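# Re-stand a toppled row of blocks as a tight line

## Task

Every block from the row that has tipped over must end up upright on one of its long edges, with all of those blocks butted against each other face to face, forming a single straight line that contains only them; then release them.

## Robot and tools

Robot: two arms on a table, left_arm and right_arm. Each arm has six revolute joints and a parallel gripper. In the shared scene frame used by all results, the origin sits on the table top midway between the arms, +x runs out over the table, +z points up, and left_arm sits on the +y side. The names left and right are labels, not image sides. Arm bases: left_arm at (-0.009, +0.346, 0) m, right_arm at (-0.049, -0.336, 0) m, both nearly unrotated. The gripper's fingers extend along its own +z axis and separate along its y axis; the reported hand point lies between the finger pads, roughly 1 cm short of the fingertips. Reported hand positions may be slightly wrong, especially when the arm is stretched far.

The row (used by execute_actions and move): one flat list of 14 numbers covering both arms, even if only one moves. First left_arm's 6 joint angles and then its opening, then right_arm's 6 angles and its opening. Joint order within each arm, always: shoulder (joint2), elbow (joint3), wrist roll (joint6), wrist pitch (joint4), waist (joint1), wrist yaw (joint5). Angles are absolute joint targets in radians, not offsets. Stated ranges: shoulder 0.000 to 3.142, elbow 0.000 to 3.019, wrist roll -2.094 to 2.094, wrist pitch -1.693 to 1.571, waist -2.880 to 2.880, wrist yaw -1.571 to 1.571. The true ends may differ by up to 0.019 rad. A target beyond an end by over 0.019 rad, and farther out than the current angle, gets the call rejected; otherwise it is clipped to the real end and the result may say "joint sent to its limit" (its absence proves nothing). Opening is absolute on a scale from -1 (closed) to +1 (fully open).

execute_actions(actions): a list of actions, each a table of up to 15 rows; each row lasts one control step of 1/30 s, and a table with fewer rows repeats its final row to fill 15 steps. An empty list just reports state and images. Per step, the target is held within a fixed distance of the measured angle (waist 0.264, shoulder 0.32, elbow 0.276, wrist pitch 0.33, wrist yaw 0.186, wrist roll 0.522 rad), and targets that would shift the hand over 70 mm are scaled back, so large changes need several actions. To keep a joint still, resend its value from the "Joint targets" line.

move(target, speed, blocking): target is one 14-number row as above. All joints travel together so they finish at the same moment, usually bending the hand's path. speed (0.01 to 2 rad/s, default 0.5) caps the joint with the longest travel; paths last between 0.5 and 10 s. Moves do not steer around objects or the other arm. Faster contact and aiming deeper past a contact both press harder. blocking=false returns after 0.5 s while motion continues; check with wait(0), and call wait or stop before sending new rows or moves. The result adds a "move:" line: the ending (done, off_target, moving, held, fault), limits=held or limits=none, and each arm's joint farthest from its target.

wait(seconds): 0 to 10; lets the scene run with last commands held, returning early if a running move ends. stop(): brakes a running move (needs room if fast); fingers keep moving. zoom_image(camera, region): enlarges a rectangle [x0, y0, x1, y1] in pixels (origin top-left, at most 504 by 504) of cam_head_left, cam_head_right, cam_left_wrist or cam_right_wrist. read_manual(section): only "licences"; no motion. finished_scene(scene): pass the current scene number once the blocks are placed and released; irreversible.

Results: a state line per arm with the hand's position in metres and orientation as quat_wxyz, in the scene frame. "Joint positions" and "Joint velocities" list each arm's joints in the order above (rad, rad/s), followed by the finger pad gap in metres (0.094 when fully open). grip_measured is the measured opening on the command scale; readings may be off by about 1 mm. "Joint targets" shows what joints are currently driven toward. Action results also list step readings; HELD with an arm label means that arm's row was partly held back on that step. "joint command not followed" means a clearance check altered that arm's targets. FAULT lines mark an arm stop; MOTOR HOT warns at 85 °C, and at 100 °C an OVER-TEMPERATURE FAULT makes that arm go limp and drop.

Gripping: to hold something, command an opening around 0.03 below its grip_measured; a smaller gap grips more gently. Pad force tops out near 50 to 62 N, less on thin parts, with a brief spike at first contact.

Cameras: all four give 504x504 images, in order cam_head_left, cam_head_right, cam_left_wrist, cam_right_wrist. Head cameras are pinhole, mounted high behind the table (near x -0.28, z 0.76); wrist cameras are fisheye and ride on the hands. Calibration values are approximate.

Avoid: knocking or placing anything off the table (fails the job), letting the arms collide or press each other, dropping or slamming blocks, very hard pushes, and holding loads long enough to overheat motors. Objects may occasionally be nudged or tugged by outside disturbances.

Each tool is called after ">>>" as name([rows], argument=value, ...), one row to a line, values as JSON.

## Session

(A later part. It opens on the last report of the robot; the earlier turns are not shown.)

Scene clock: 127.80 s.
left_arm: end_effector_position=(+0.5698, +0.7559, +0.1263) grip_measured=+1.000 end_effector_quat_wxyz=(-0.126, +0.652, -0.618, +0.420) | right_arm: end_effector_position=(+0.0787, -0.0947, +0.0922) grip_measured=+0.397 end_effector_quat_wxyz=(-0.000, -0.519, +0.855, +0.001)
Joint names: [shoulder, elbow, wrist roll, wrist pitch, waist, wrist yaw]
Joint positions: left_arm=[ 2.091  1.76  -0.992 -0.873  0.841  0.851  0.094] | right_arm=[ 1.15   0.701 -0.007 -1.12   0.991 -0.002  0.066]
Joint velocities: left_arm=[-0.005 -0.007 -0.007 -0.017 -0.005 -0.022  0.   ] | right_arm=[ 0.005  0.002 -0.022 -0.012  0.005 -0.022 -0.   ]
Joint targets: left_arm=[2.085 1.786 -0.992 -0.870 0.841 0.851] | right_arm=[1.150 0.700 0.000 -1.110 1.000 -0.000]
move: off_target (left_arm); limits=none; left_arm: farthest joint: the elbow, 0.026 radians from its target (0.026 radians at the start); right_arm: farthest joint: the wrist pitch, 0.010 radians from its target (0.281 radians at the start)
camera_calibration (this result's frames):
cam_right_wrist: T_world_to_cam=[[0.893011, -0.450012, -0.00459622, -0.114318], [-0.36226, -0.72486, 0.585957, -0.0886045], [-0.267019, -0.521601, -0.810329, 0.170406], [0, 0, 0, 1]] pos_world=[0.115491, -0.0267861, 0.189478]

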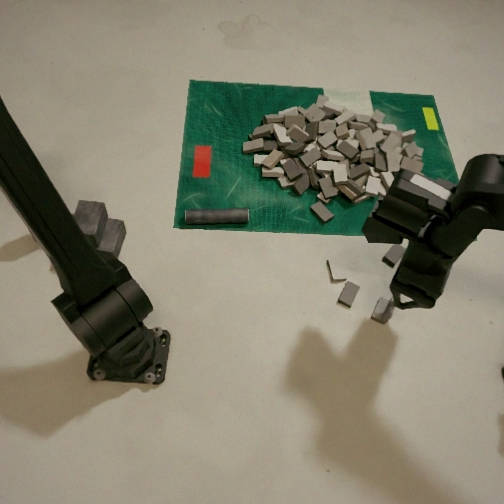

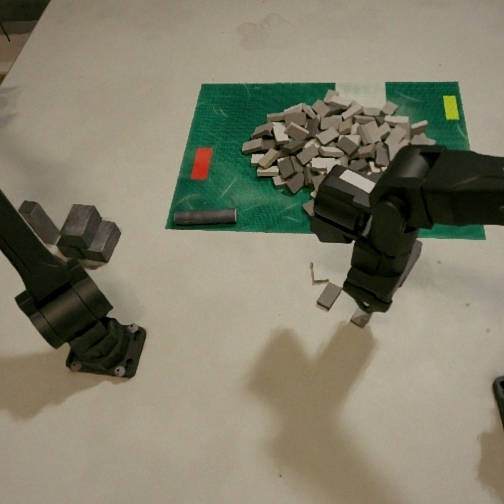

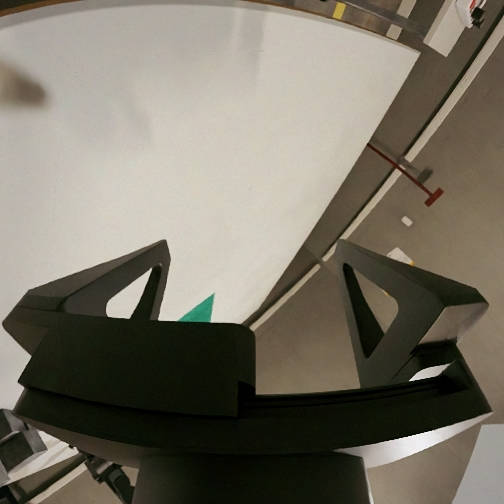

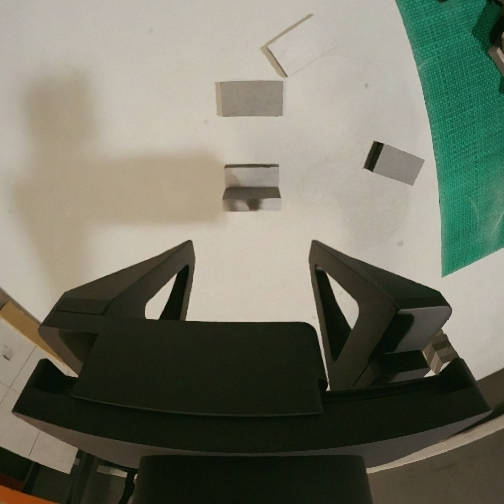

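>>> move(target=[2.085,1.786,-0.992,-0.87,0.841,0.851,1,1.298,0.598,0,-0.875,1.0,0,0.4], speed=0.25)

>>> move(target=[2.085,1.786,-0.992,-0.87,0.841,0.851,1,1.298,0.598,0,-0.875,1.0,0,-0.1])

>>> move(target=[2.085,1.786,-0.992,-0.87,0.841,0.851,1,1.18,0.68,0,-1.05,1.0,0,-0.1], speed=0.4)

>>> move(target=[2.085,1.786,-0.992,-0.87,0.841,0.851,1,1.43,0.95,0,-1.06,1.35,0,-0.1])

>>> move(target=[2.085,1.786,-0.992,-0.87,0.841,0.851,1,1.568,0.836,0,-0.84,1.35,0,-0.1], speed=0.2)

Scene clock: 131.03 s.
left_arm: end_effector_position=(+0.5698, +0.7559, +0.1263) grip_measured=+1.000 end_effector_quat_wxyz=(-0.126, +0.652, -0.618, +0.420) | right_arm: end_effector_position=(+0.0798, -0.0927, +0.0246) grip_measured=+0.397 end_effector_quat_wxyz=(-0.002, -0.519, +0.855, +0.000)
Joint names: [shoulder, elbow, wrist roll, wrist pitch, waist, wrist yaw]
Joint positions: left_arm=[ 2.091  1.76  -0.992 -0.873  0.841  0.851  0.094] | right_arm=[ 1.288  0.599 -0.007 -0.885  0.991 -0.002  0.066]
Joint velocities: left_arm=[-0.024  0.002  0.037 -0.012  0.005 -0.022  0.   ] | right_arm=[-0.015  0.002  0.007 -0.007 -0.034 -0.095  0.   ]
Joint targets: left_arm=[2.085 1.786 -0.992 -0.870 0.841 0.851] | right_arm=[1.298 0.598 -0.000 -0.875 1.000 -0.000]
move: off_target (left_arm); limits=none; left_arm: farthest joint: the elbow, 0.026 radians from its target (0.026 radians at the start); right_arm: farthest joint: the shoulder, 0.010 radians from its target (0.148 radians at the start)
camera_calibration (this result's frames):
cam_right_wrist: T_world_to_cam=[[0.893002, -0.450028, -0.00466749, -0.114669], [-0.361214, -0.722878, 0.589043, -0.0471473], [-0.26846, -0.524331, -0.808088, 0.116773], [0, 0, 0, 1]] pos_world=[0.116719, -0.0244582, 0.1216]

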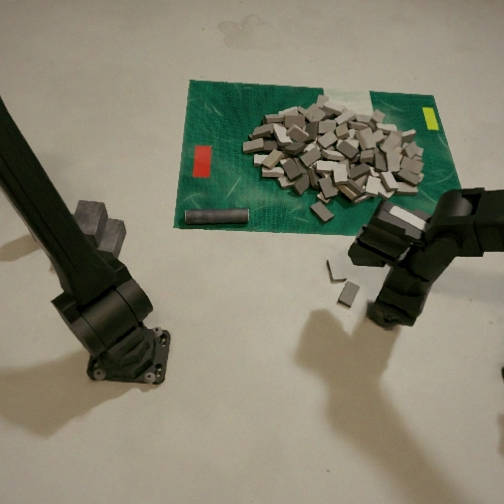

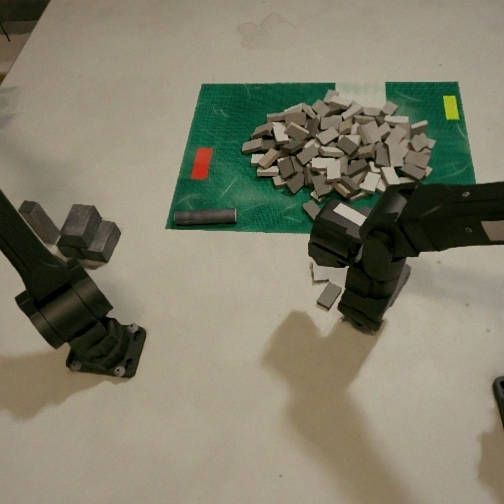

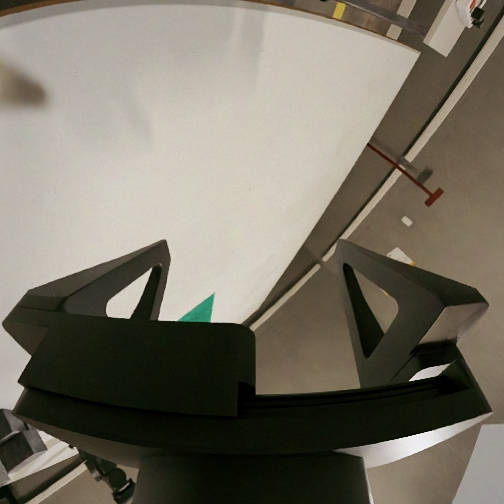

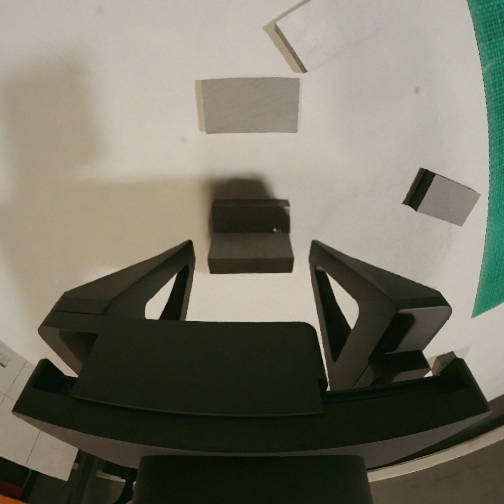

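Scene clock: 131.73 s.
left_arm: end_effector_position=(+0.5698, +0.7559, +0.1263) grip_measured=+1.000 end_effector_quat_wxyz=(-0.126, +0.652, -0.618, +0.420) | right_arm: end_effector_position=(+0.0798, -0.0927, +0.0246) grip_measured=-0.069 end_effector_quat_wxyz=(-0.002, -0.519, +0.855, +0.000)
Joint names: [shoulder, elbow, wrist roll, wrist pitch, waist, wrist yaw]
Joint positions: left_arm=[ 2.091  1.76  -0.992 -0.873  0.841  0.851  0.094] | right_arm=[ 1.288  0.599 -0.007 -0.885  0.991 -0.002  0.044]
Joint velocities: left_arm=[ 0.005 -0.017 -0.125  0.017 -0.005  0.007  0.   ] | right_arm=[-0.015 -0.007 -0.037 -0.002 -0.015 -0.007  0.   ]
Joint targets: left_arm=[2.085 1.786 -0.992 -0.870 0.841 0.851] | right_arm=[1.298 0.598 0.000 -0.875 1.000 0.000]
move: off_target (left_arm); limits=none; left_arm: farthest joint: the elbow, 0.026 radians from its target (0.026 radians at the start); right_arm: farthest joint: the shoulder, 0.010 radians from its target (0.010 radians at the start)
camera_calibration (this result's frames):
cam_right_wrist: T_world_to_cam=[[0.893002, -0.450028, -0.00466749, -0.114669], [-0.361214, -0.722878, 0.589043, -0.0471473], [-0.26846, -0.524331, -0.808088, 0.116773], [0, 0, 0, 1]] pos_world=[0.116719, -0.0244582, 0.1216]

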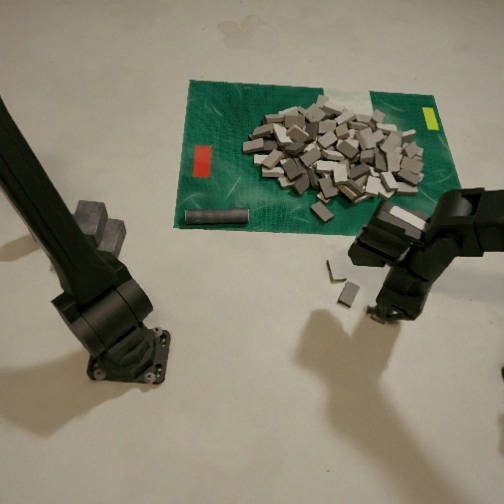

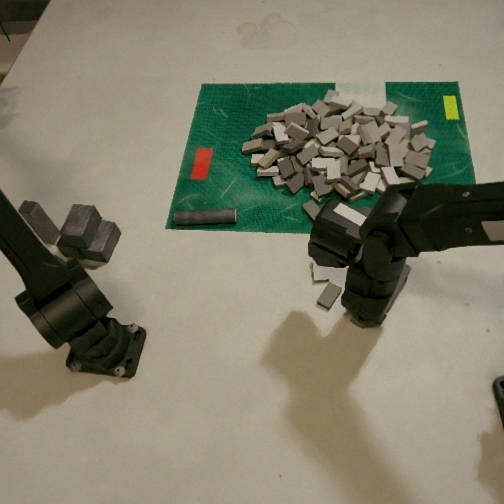

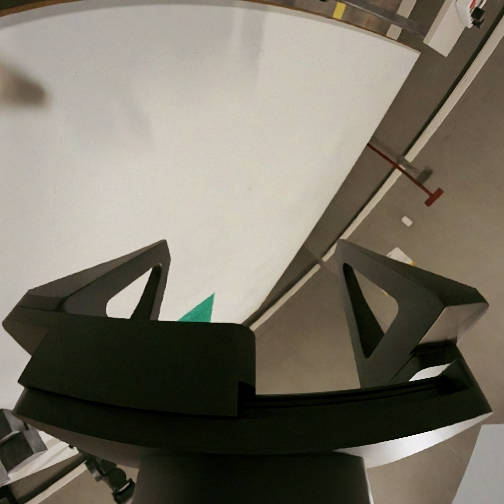

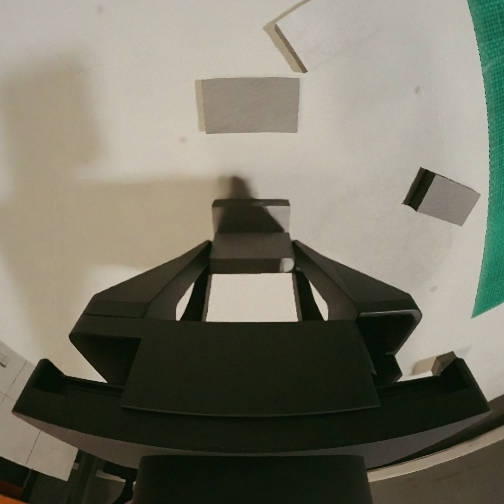

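Scene clock: 132.67 s.
left_arm: end_effector_position=(+0.5698, +0.7559, +0.1263) grip_measured=+1.000 end_effector_quat_wxyz=(-0.126, +0.652, -0.618, +0.420) | right_arm: end_effector_position=(+0.0745, -0.1026, +0.0629) grip_measured=-0.069 end_effector_quat_wxyz=(-0.007, -0.519, +0.855, -0.003)
Joint names: [shoulder, elbow, wrist roll, wrist pitch, waist, wrist yaw]
Joint positions: left_arm=[ 2.091  1.76  -0.992 -0.873  0.841  0.851  0.094] | right_arm=[ 1.184  0.638 -0.007 -1.041  0.991 -0.002  0.044]
Joint velocities: left_arm=[ 0.005 -0.007  0.022 -0.007 -0.005 -0.007  0.   ] | right_arm=[ 0.015 -0.002  0.007 -0.007  0.005  0.051  0.001]
Joint targets: left_arm=[2.085 1.786 -0.992 -0.870 0.841 0.851] | right_arm=[1.180 0.680 0.000 -1.050 1.000 -0.000]
move: off_target (left_arm, right_arm); limits=none; left_arm: farthest joint: the elbow, 0.026 radians from its target (0.026 radians at the start); right_arm: farthest joint: the elbow, 0.042 radians from its target (0.081 radians at the start)
camera_calibration (this result's frames):
cam_right_wrist: T_world_to_cam=[[0.892973, -0.450084, -0.0049164, -0.114268], [-0.357511, -0.715858, 0.599777, -0.0790293], [-0.27347, -0.533827, -0.800152, 0.139981], [0, 0, 0, 1]] pos_world=[0.112065, -0.0332785, 0.158844]

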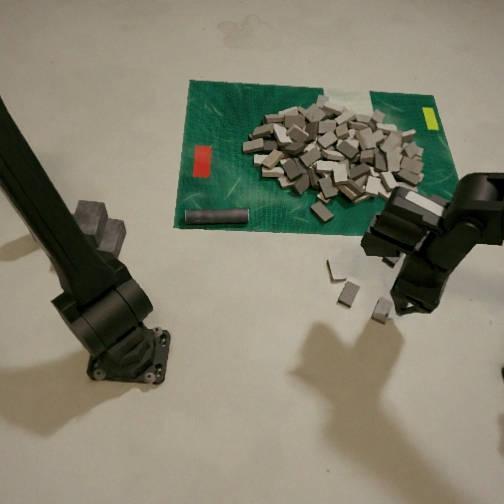

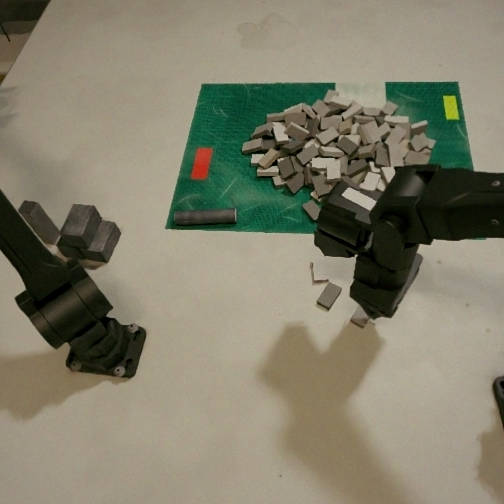

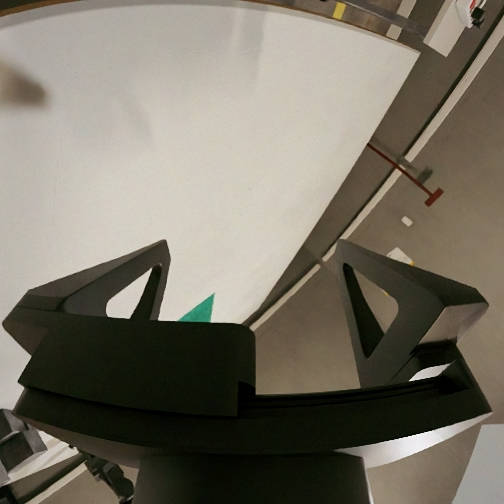

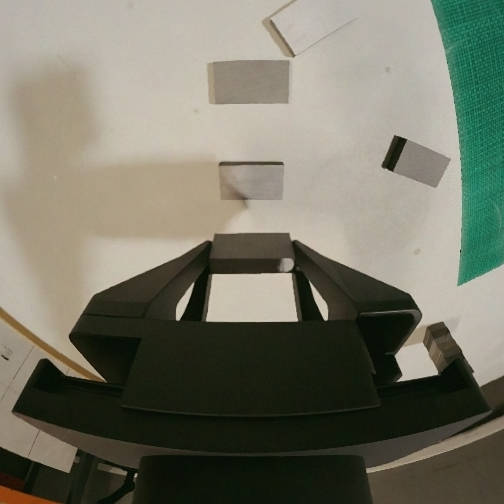

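Scene clock: 133.87 s.
left_arm: end_effector_position=(+0.5698, +0.7559, +0.1263) grip_measured=+1.000 end_effector_quat_wxyz=(-0.126, +0.652, -0.618, +0.420) | right_arm: end_effector_position=(-0.0023, +0.0275, +0.0816) grip_measured=-0.069 end_effector_quat_wxyz=(+0.002, -0.663, +0.748, +0.003)
Joint names: [shoulder, elbow, wrist roll, wrist pitch, waist, wrist yaw]
Joint positions: left_arm=[ 2.091  1.76  -0.992 -0.873  0.841  0.851  0.094] | right_arm=[ 1.422  0.908 -0.007 -1.051  1.35  -0.002  0.044]
Joint velocities: left_arm=[-0.005 -0.002  0.022 -0.017  0.005 -0.022  0.   ] | right_arm=[ 0.015 -0.007 -0.037  0.007  0.005  0.066  0.   ]
Joint targets: left_arm=[2.085 1.786 -0.992 -0.870 0.841 0.851] | right_arm=[1.430 0.950 -0.000 -1.060 1.350 0.000]
move: off_target (left_arm, right_arm); limits=none; left_arm: farthest joint: the elbow, 0.026 radians from its target (0.026 radians at the start); right_arm: farthest joint: the elbow, 0.042 radians from its target (0.312 radians at the start)
camera_calibration (this result's frames):
cam_right_wrist: T_world_to_cam=[[0.994146, -0.107965, -0.00412207, 0.00378474], [-0.0854162, -0.808734, 0.581939, -0.0198871], [-0.0661627, -0.57818, -0.813222, 0.206153], [0, 0, 0, 1]] pos_world=[0.00817838, 0.103519, 0.179237]

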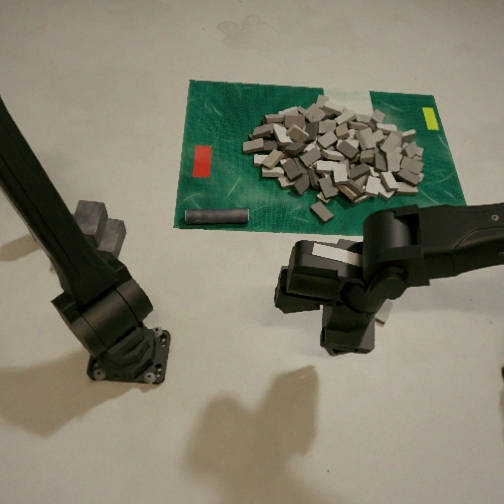

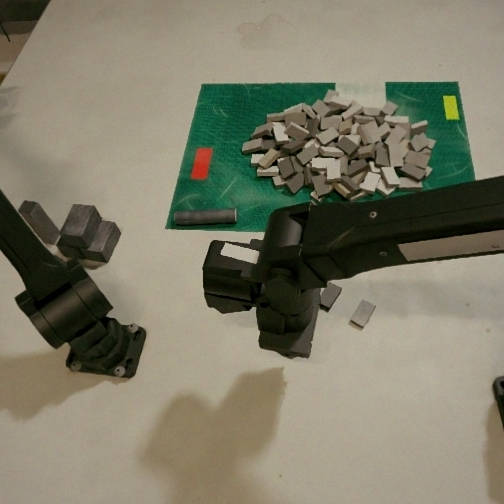

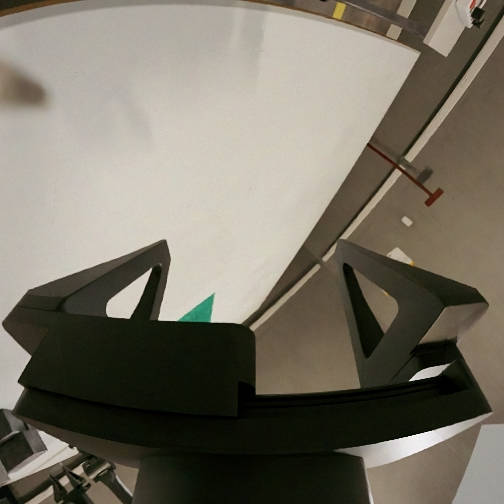

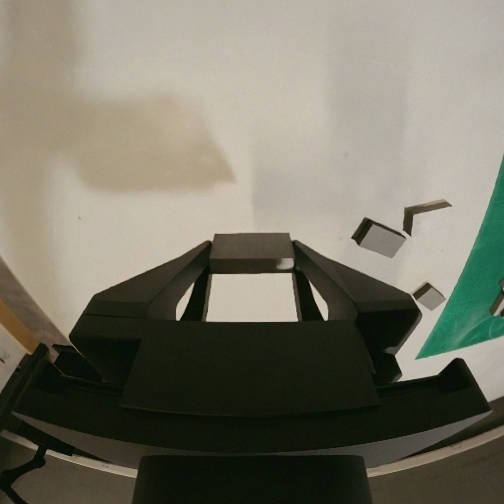

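Scene clock: 135.30 s.
left_arm: end_effector_position=(+0.5698, +0.7559, +0.1263) grip_measured=+1.000 end_effector_quat_wxyz=(-0.126, +0.652, -0.618, +0.420) | right_arm: end_effector_position=(-0.0016, +0.0332, +0.0135) grip_measured=-0.069 end_effector_quat_wxyz=(+0.001, -0.663, +0.748, +0.002)
Joint names: [shoulder, elbow, wrist roll, wrist pitch, waist, wrist yaw]
Joint positions: left_arm=[ 2.091  1.76  -0.992 -0.873  0.841  0.851  0.094] | right_arm=[ 1.554  0.837 -0.007 -0.849  1.35  -0.002  0.044]
Joint velocities: left_arm=[-0.005  0.002  0.037  0.012 -0.005 -0.037  0.   ] | right_arm=[-0.005 -0.002 -0.007  0.002 -0.005  0.037 -0.001]
Joint targets: left_arm=[2.085 1.786 -0.992 -0.870 0.841 0.851] | right_arm=[1.568 0.836 -0.000 -0.840 1.350 0.000]
move: off_target (left_arm); limits=none; left_arm: farthest joint: the elbow, 0.026 radians from its target (0.026 radians at the start); right_arm: farthest joint: the shoulder, 0.014 radians from its target (0.146 radians at the start)
camera_calibration (this result's frames):
cam_right_wrist: T_world_to_cam=[[0.994145, -0.107971, -0.00415062, 0.00339798], [-0.0853038, -0.807852, 0.583179, 0.0243519], [-0.0663197, -0.579411, -0.812333, 0.154069], [0, 0, 0, 1]] pos_world=[0.00891703, 0.109309, 0.110968]

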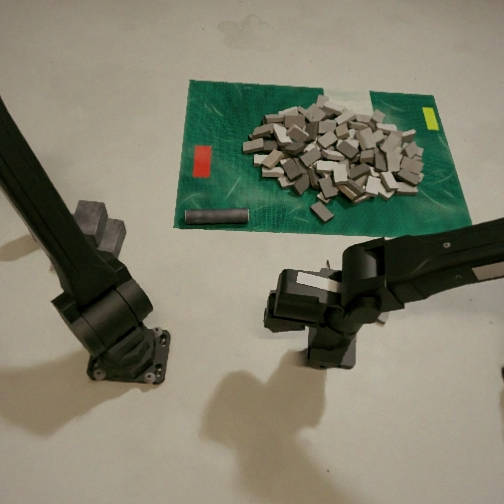

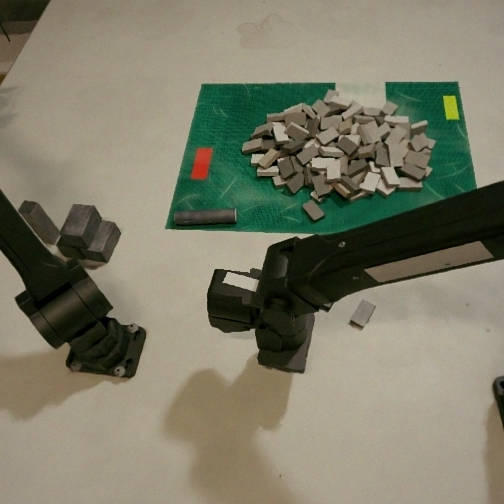

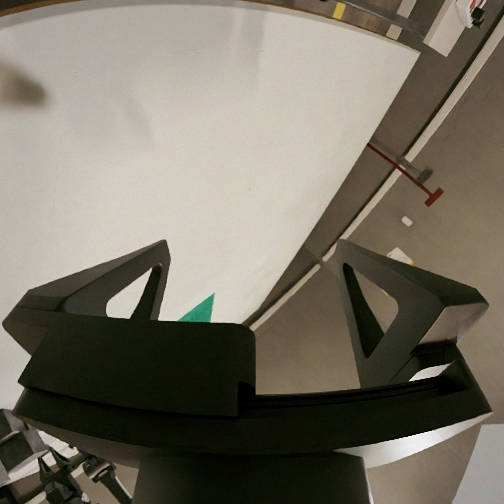

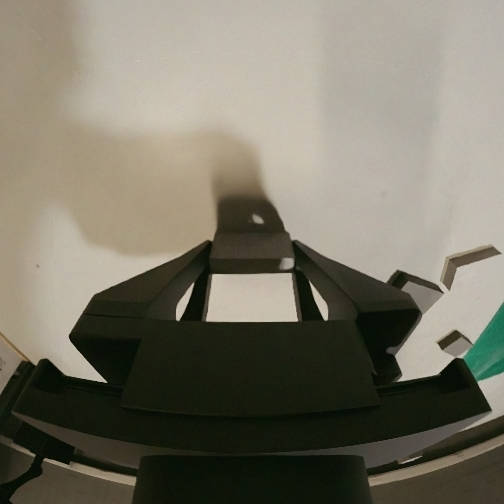

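>>> execute_actions([
  [[2.085,1.786,-0.992,-0.87,0.841,0.851,1,1.568,0.836,0,-0.84,1.35,0,0.4]],
  [[2.085,1.786,-0.992,-0.87,0.841,0.851,1,1.568,0.836,0,-0.84,1.35,0,0.4]],
])

>>> move(target=[2.085,1.786,-0.992,-0.87,0.841,0.851,1,1.40,0.95,0,-1.1,1.35,0,0.4])

>>> move(target=[2.085,1.786,-0.992,-0.87,0.841,0.851,1,1.5,0.98,0,-1.45,1.0,0,0.4])

Scene clock: 146.90 s.
left_arm: end_effector_position=(+0.5698, +0.7559, +0.1263) grip_measured=+1.000 end_effector_quat_wxyz=(-0.126, +0.652, -0.618, +0.420) | right_arm: end_effector_position=(-0.0016, +0.0331, +0.0133) grip_measured=+0.397 end_effector_quat_wxyz=(+0.001, -0.663, +0.748, +0.002)
Joint names: [shoulder, elbow, wrist roll, wrist pitch, waist, wrist yaw]
Joint positions: left_arm=[ 2.091  1.76  -0.992 -0.873  0.841  0.851  0.094] | right_arm=[ 1.554  0.837 -0.007 -0.849  1.35  -0.002  0.066]
Joint velocities: left_arm=[ 0.005  0.017  0.007 -0.022 -0.005 -0.037  0.   ] | right_arm=[-0.005  0.002  0.007 -0.017  0.015 -0.037 -0.   ]
Joint targets: left_arm=[2.085 1.786 -0.992 -0.870 0.841 0.851] | right_arm=[1.568 0.836 -0.000 -0.840 1.350 -0.000]
Step readings (joint positions; steps 1 to 15: 1st action; 16 to 30: 2nd action):
0: left_arm=[2.091 1.760 -0.992 -0.873 0.841 0.851] | right_arm=[1.554 0.837 -0.007 -0.849 1.350 -0.002]
1: left_arm=[2.091 1.760 -0.992 -0.873 0.841 0.851] | right_arm=[1.554 0.837 -0.007 -0.849 1.350 -0.002]
2: left_arm=[2.091 1.760 -0.992 -0.873 0.841 0.851] | right_arm=[1.554 0.837 -0.007 -0.849 1.350 -0.002]
4: left_arm=[2.091 1.760 -0.992 -0.873 0.841 0.851] | right_arm=[1.554 0.837 -0.007 -0.849 1.350 -0.002]
8: left_arm=[2.091 1.760 -0.992 -0.873 0.841 0.851] | right_arm=[1.554 0.837 -0.007 -0.849 1.350 -0.002]
15: left_arm=[2.091 1.760 -0.992 -0.873 0.841 0.851] | right_arm=[1.554 0.837 -0.007 -0.849 1.350 -0.002]
16: left_arm=[2.091 1.760 -0.992 -0.873 0.841 0.851] | right_arm=[1.554 0.837 -0.007 -0.849 1.350 -0.002]
17: left_arm=[2.091 1.760 -0.992 -0.873 0.841 0.851] | right_arm=[1.554 0.837 -0.007 -0.849 1.350 -0.002]
19: left_arm=[2.091 1.760 -0.992 -0.873 0.841 0.851] | right_arm=[1.554 0.837 -0.007 -0.849 1.350 -0.002]
23: left_arm=[2.091 1.760 -0.992 -0.873 0.841 0.851] | right_arm=[1.554 0.837 -0.007 -0.849 1.350 -0.002]
30: Joint positions above
camera_calibration (this result's frames):
cam_right_wrist: T_world_to_cam=[[0.994145, -0.107971, -0.00415062, 0.00339931], [-0.0853038, -0.807852, 0.583179, 0.0243382], [-0.0663197, -0.579411, -0.812333, 0.153924], [0, 0, 0, 1]] pos_world=[0.00890491, 0.109214, 0.110858]

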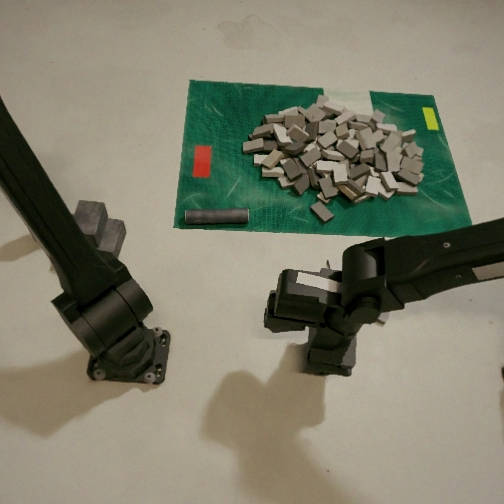

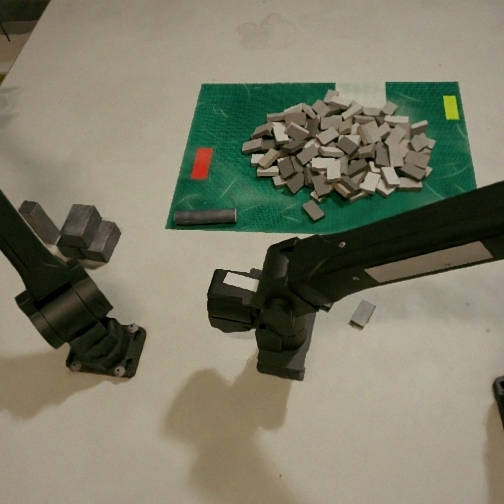

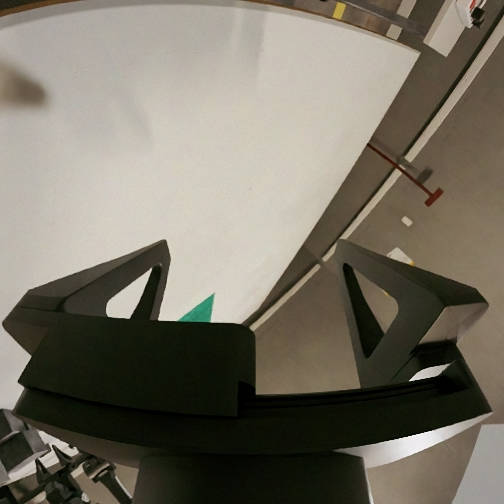

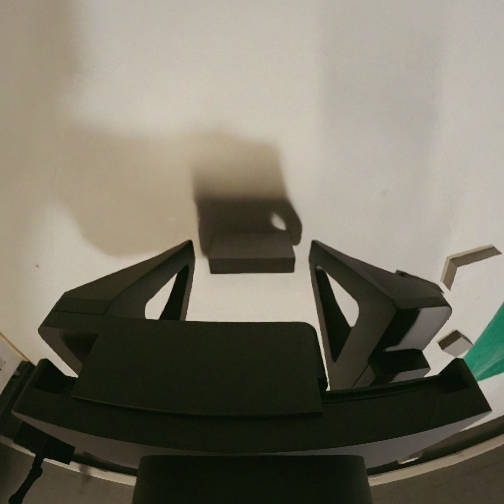

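Scene clock: 147.93 s.
left_arm: end_effector_position=(+0.5698, +0.7559, +0.1263) grip_measured=+1.000 end_effector_quat_wxyz=(-0.126, +0.652, -0.618, +0.420) | right_arm: end_effector_position=(-0.0031, +0.0217, +0.0933) grip_measured=+0.397 end_effector_quat_wxyz=(-0.001, -0.663, +0.748, +0.001)
Joint names: [shoulder, elbow, wrist roll, wrist pitch, waist, wrist yaw]
Joint positions: left_arm=[ 2.091  1.76  -0.992 -0.873  0.841  0.851  0.094] | right_arm=[ 1.394  0.915 -0.007 -1.092  1.35  -0.002  0.066]
Joint velocities: left_arm=[-0.005  0.002  0.095 -0.002  0.005 -0.007  0.   ] | right_arm=[ 0.005  0.002 -0.022 -0.017 -0.005 -0.037 -0.   ]
Joint targets: left_arm=[2.085 1.786 -0.992 -0.870 0.841 0.851] | right_arm=[1.400 0.950 0.000 -1.100 1.350 0.000]
move: off_target (left_arm, right_arm); limits=none; left_arm: farthest joint: the elbow, 0.026 radians from its target (0.026 radians at the start); right_arm: farthest joint: the elbow, 0.035 radians from its target (0.113 radians at the start)
camera_calibration (this result's frames):
cam_right_wrist: T_world_to_cam=[[0.994143, -0.107992, -0.00424333, 0.00395548], [-0.0849365, -0.804974, 0.587199, -0.0320661], [-0.0668286, -0.5834, -0.809431, 0.211969], [0, 0, 0, 1]] pos_world=[0.00750971, 0.0982775, 0.19042]

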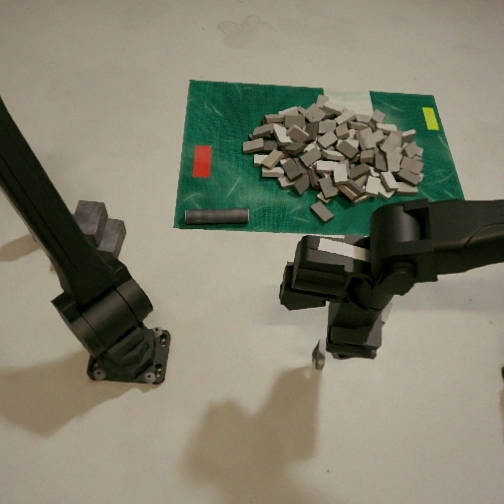

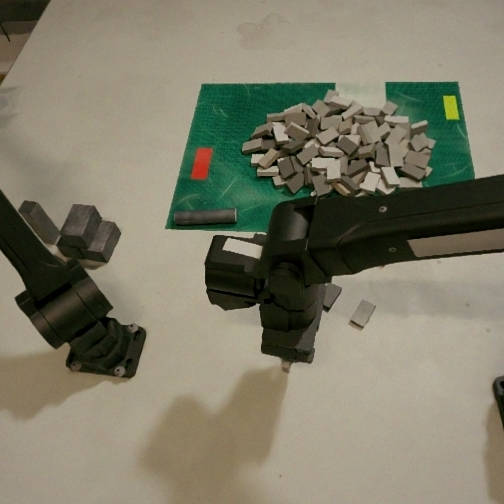

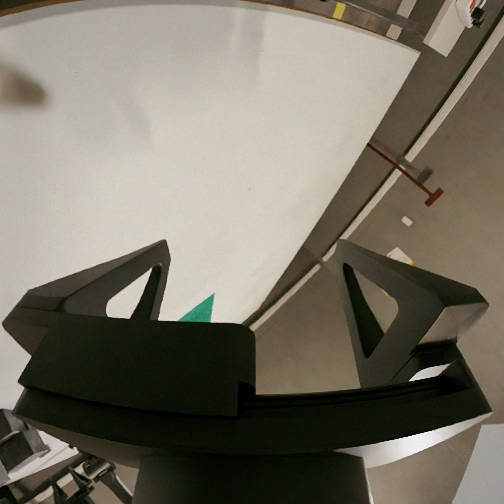

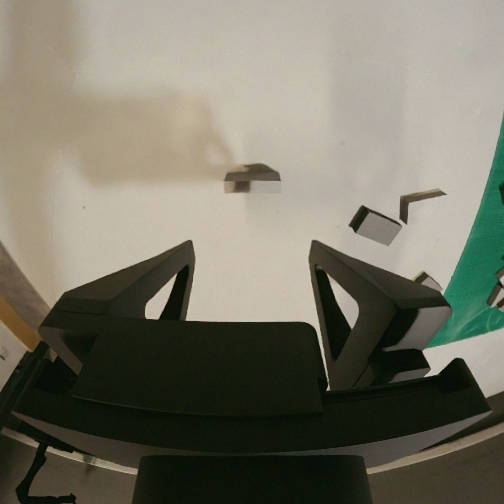

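Scene clock: 149.13 s.
left_arm: end_effector_position=(+0.5698, +0.7559, +0.1263) grip_measured=+1.000 end_effector_quat_wxyz=(-0.126, +0.652, -0.618, +0.420) | right_arm: end_effector_position=(+0.0809, -0.0844, +0.0903) grip_measured=+0.397 end_effector_quat_wxyz=(-0.177, -0.512, +0.834, -0.106)
Joint names: [shoulder, elbow, wrist roll, wrist pitch, waist, wrist yaw]
Joint positions: left_arm=[ 2.091  1.76  -0.992 -0.873  0.841  0.851  0.094] | right_arm=[ 1.484  0.937 -0.007 -1.44   1.001 -0.002  0.066]
Joint velocities: left_arm=[-0.005  0.007 -0.051 -0.002 -0.015 -0.051  0.   ] | right_arm=[-0.005 -0.002 -0.007 -0.012 -0.005  0.095 -0.001]
Joint targets: left_arm=[2.085 1.786 -0.992 -0.870 0.841 0.851] | right_arm=[1.500 0.980 0.000 -1.450 1.000 -0.000]
move: off_target (left_arm, right_arm); limits=none; left_arm: farthest joint: the elbow, 0.026 radians from its target (0.026 radians at the start); right_arm: farthest joint: the elbow, 0.043 radians from its target (0.065 radians at the start)
camera_calibration (this result's frames):
cam_right_wrist: T_world_to_cam=[[0.896084, -0.443737, -0.0114291, -0.110764], [-0.214506, -0.455428, 0.864044, -0.0935629], [-0.388614, -0.771805, -0.503286, 0.135781], [0, 0, 0, 1]] pos_world=[0.13195, 0.0130351, 0.147913]

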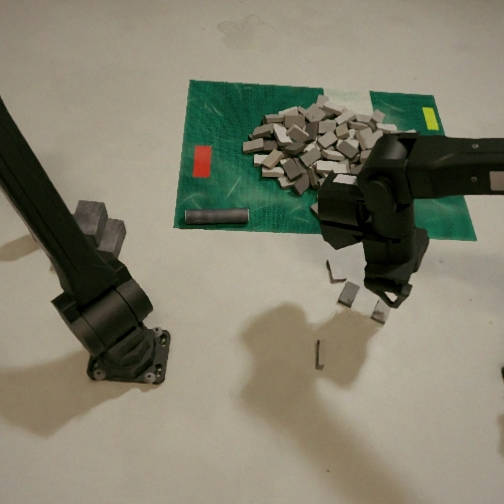

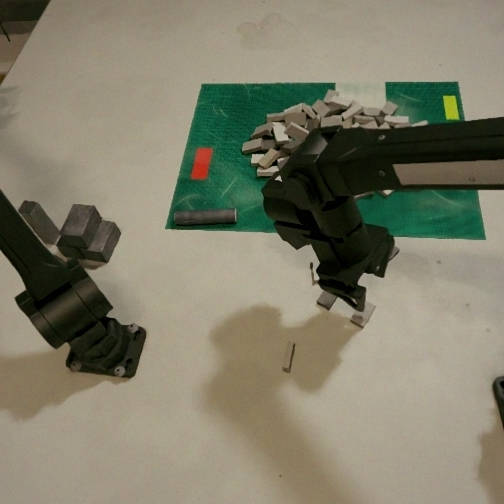

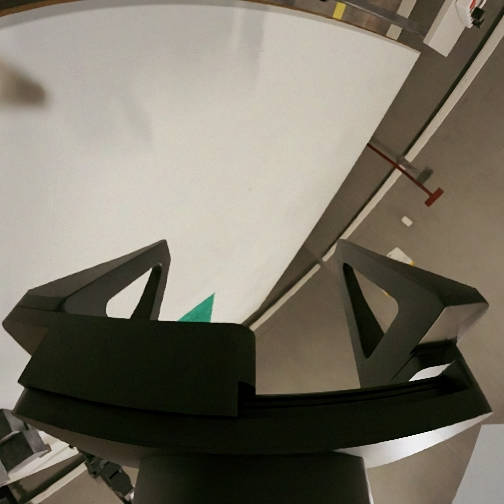

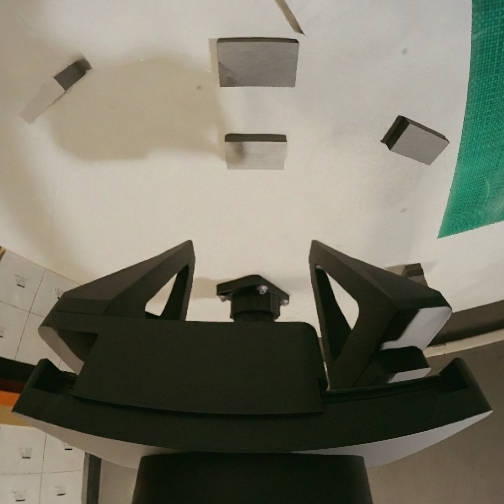

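>>> move(target=[2.085,1.786,-0.992,-0.87,0.841,0.851,1,1.74,0.995,0,-1.36,1.0,0,0.4], speed=0.3)

Scene clock: 151.63 s.
left_arm: end_effector_position=(+0.5698, +0.7559, +0.1263) grip_measured=+1.000 end_effector_quat_wxyz=(-0.126, +0.652, -0.618, +0.420) | right_arm: end_effector_position=(+0.0844, -0.0775, +0.0207) grip_measured=+0.397 end_effector_quat_wxyz=(-0.239, -0.503, +0.818, -0.144)
Joint names: [shoulder, elbow, wrist roll, wrist pitch, waist, wrist yaw]
Joint positions: left_arm=[ 2.091  1.76  -0.992 -0.873  0.841  0.851  0.094] | right_arm=[ 1.729  0.96  -0.007 -1.368  1.001 -0.002  0.066]
Joint velocities: left_arm=[-0.005  0.002  0.051 -0.007 -0.015 -0.007  0.   ] | right_arm=[ 0.005 -0.017 -0.081 -0.012 -0.005 -0.022 -0.001]
Joint targets: left_arm=[2.085 1.786 -0.992 -0.870 0.841 0.851] | right_arm=[1.740 0.995 -0.000 -1.360 1.000 -0.000]
move: off_target (left_arm, right_arm); limits=none; left_arm: farthest joint: the elbow, 0.026 radians from its target (0.026 radians at the start); right_arm: farthest joint: the elbow, 0.035 radians from its target (0.058 radians at the start)
camera_calibration (this result's frames):
cam_right_wrist: T_world_to_cam=[[0.895224, -0.445408, -0.0135979, -0.11169], [-0.152883, -0.335655, 0.929496, -0.0268069], [-0.41857, -0.830028, -0.368581, 0.102627], [0, 0, 0, 1]] pos_world=[0.138846, 0.0264381, 0.0612247]

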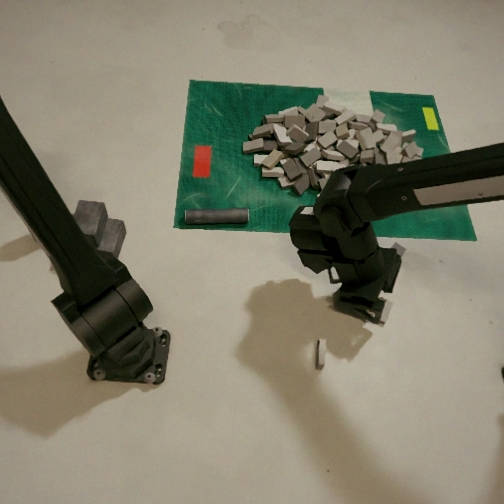

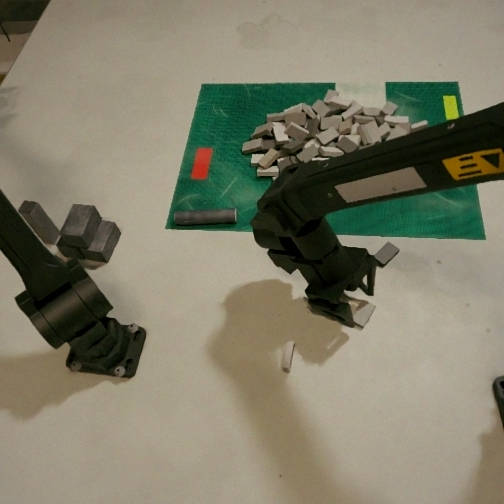

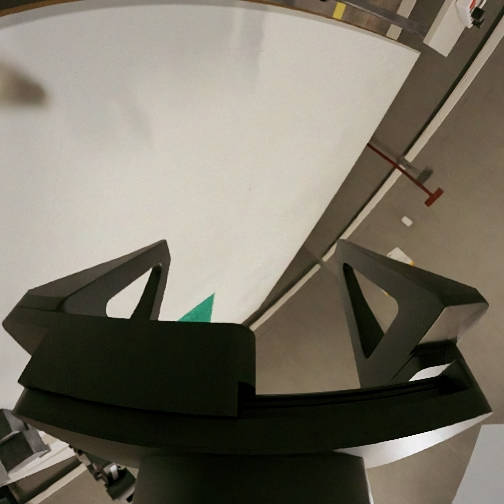

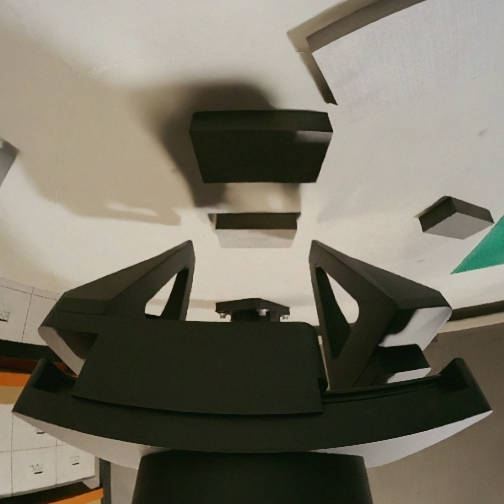

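>>> move(target=[2.085,1.786,-0.992,-0.87,0.841,0.851,1,1.787,0.995,0,-1.33,1.0,0,0.4], speed=0.15)

Scene clock: 153.50 s.
left_arm: end_effector_position=(+0.5698, +0.7559, +0.1263) grip_measured=+1.000 end_effector_quat_wxyz=(-0.126, +0.652, -0.618, +0.420) | right_arm: end_effector_position=(+0.0856, -0.0755, +0.0064) grip_measured=+0.397 end_effector_quat_wxyz=(-0.243, -0.501, +0.817, -0.147)
Joint names: [shoulder, elbow, wrist roll, wrist pitch, waist, wrist yaw]
Joint positions: left_arm=[ 2.091  1.76  -0.992 -0.873  0.841  0.851  0.094] | right_arm=[ 1.769  0.963 -0.005 -1.34   1.001 -0.002  0.066]
Joint velocities: left_arm=[-0.005 -0.002  0.007 -0.002  0.005 -0.037  0.   ] | right_arm=[-0.005  0.002  0.022 -0.007 -0.005 -0.051  0.   ]
Joint targets: left_arm=[2.085 1.786 -0.992 -0.870 0.841 0.851] | right_arm=[1.787 0.995 0.000 -1.330 1.000 0.000]
move: off_target (left_arm, right_arm); limits=none; left_arm: farthest joint: the elbow, 0.026 radians from its target (0.026 radians at the start); right_arm: farthest joint: the elbow, 0.032 radians from its target (0.035 radians at the start)
camera_calibration (this result's frames):
cam_right_wrist: T_world_to_cam=[[0.894698, -0.446495, -0.0125804, -0.112024], [-0.149961, -0.326787, 0.933125, -0.0122919], [-0.420747, -0.832978, -0.359333, 0.0994093], [0, 0, 0, 1]] pos_world=[0.140211, 0.0287706, 0.0457816]

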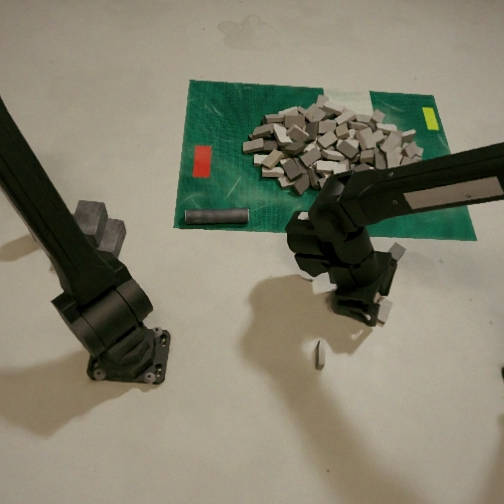

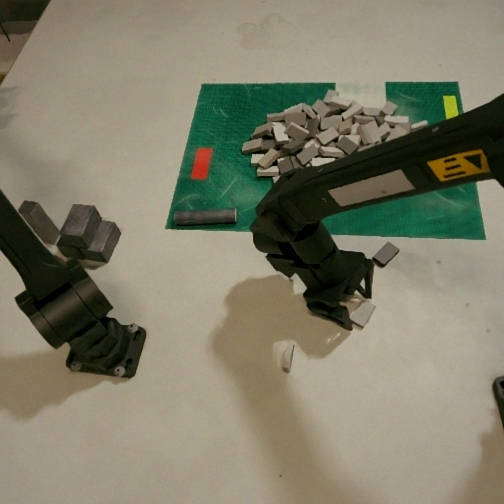

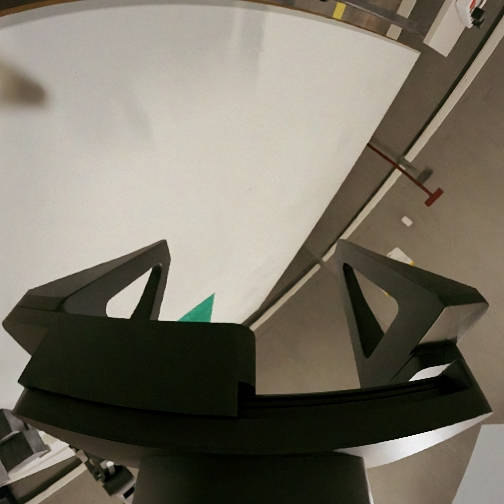

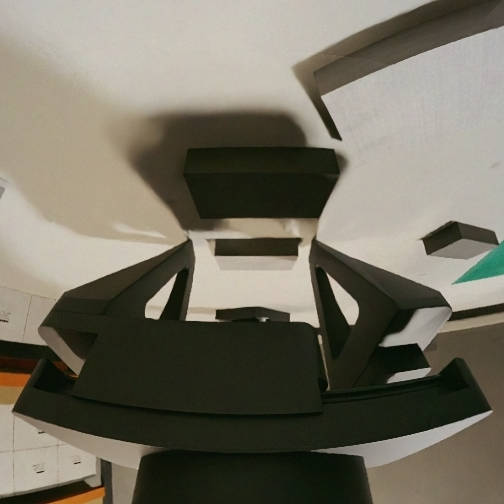

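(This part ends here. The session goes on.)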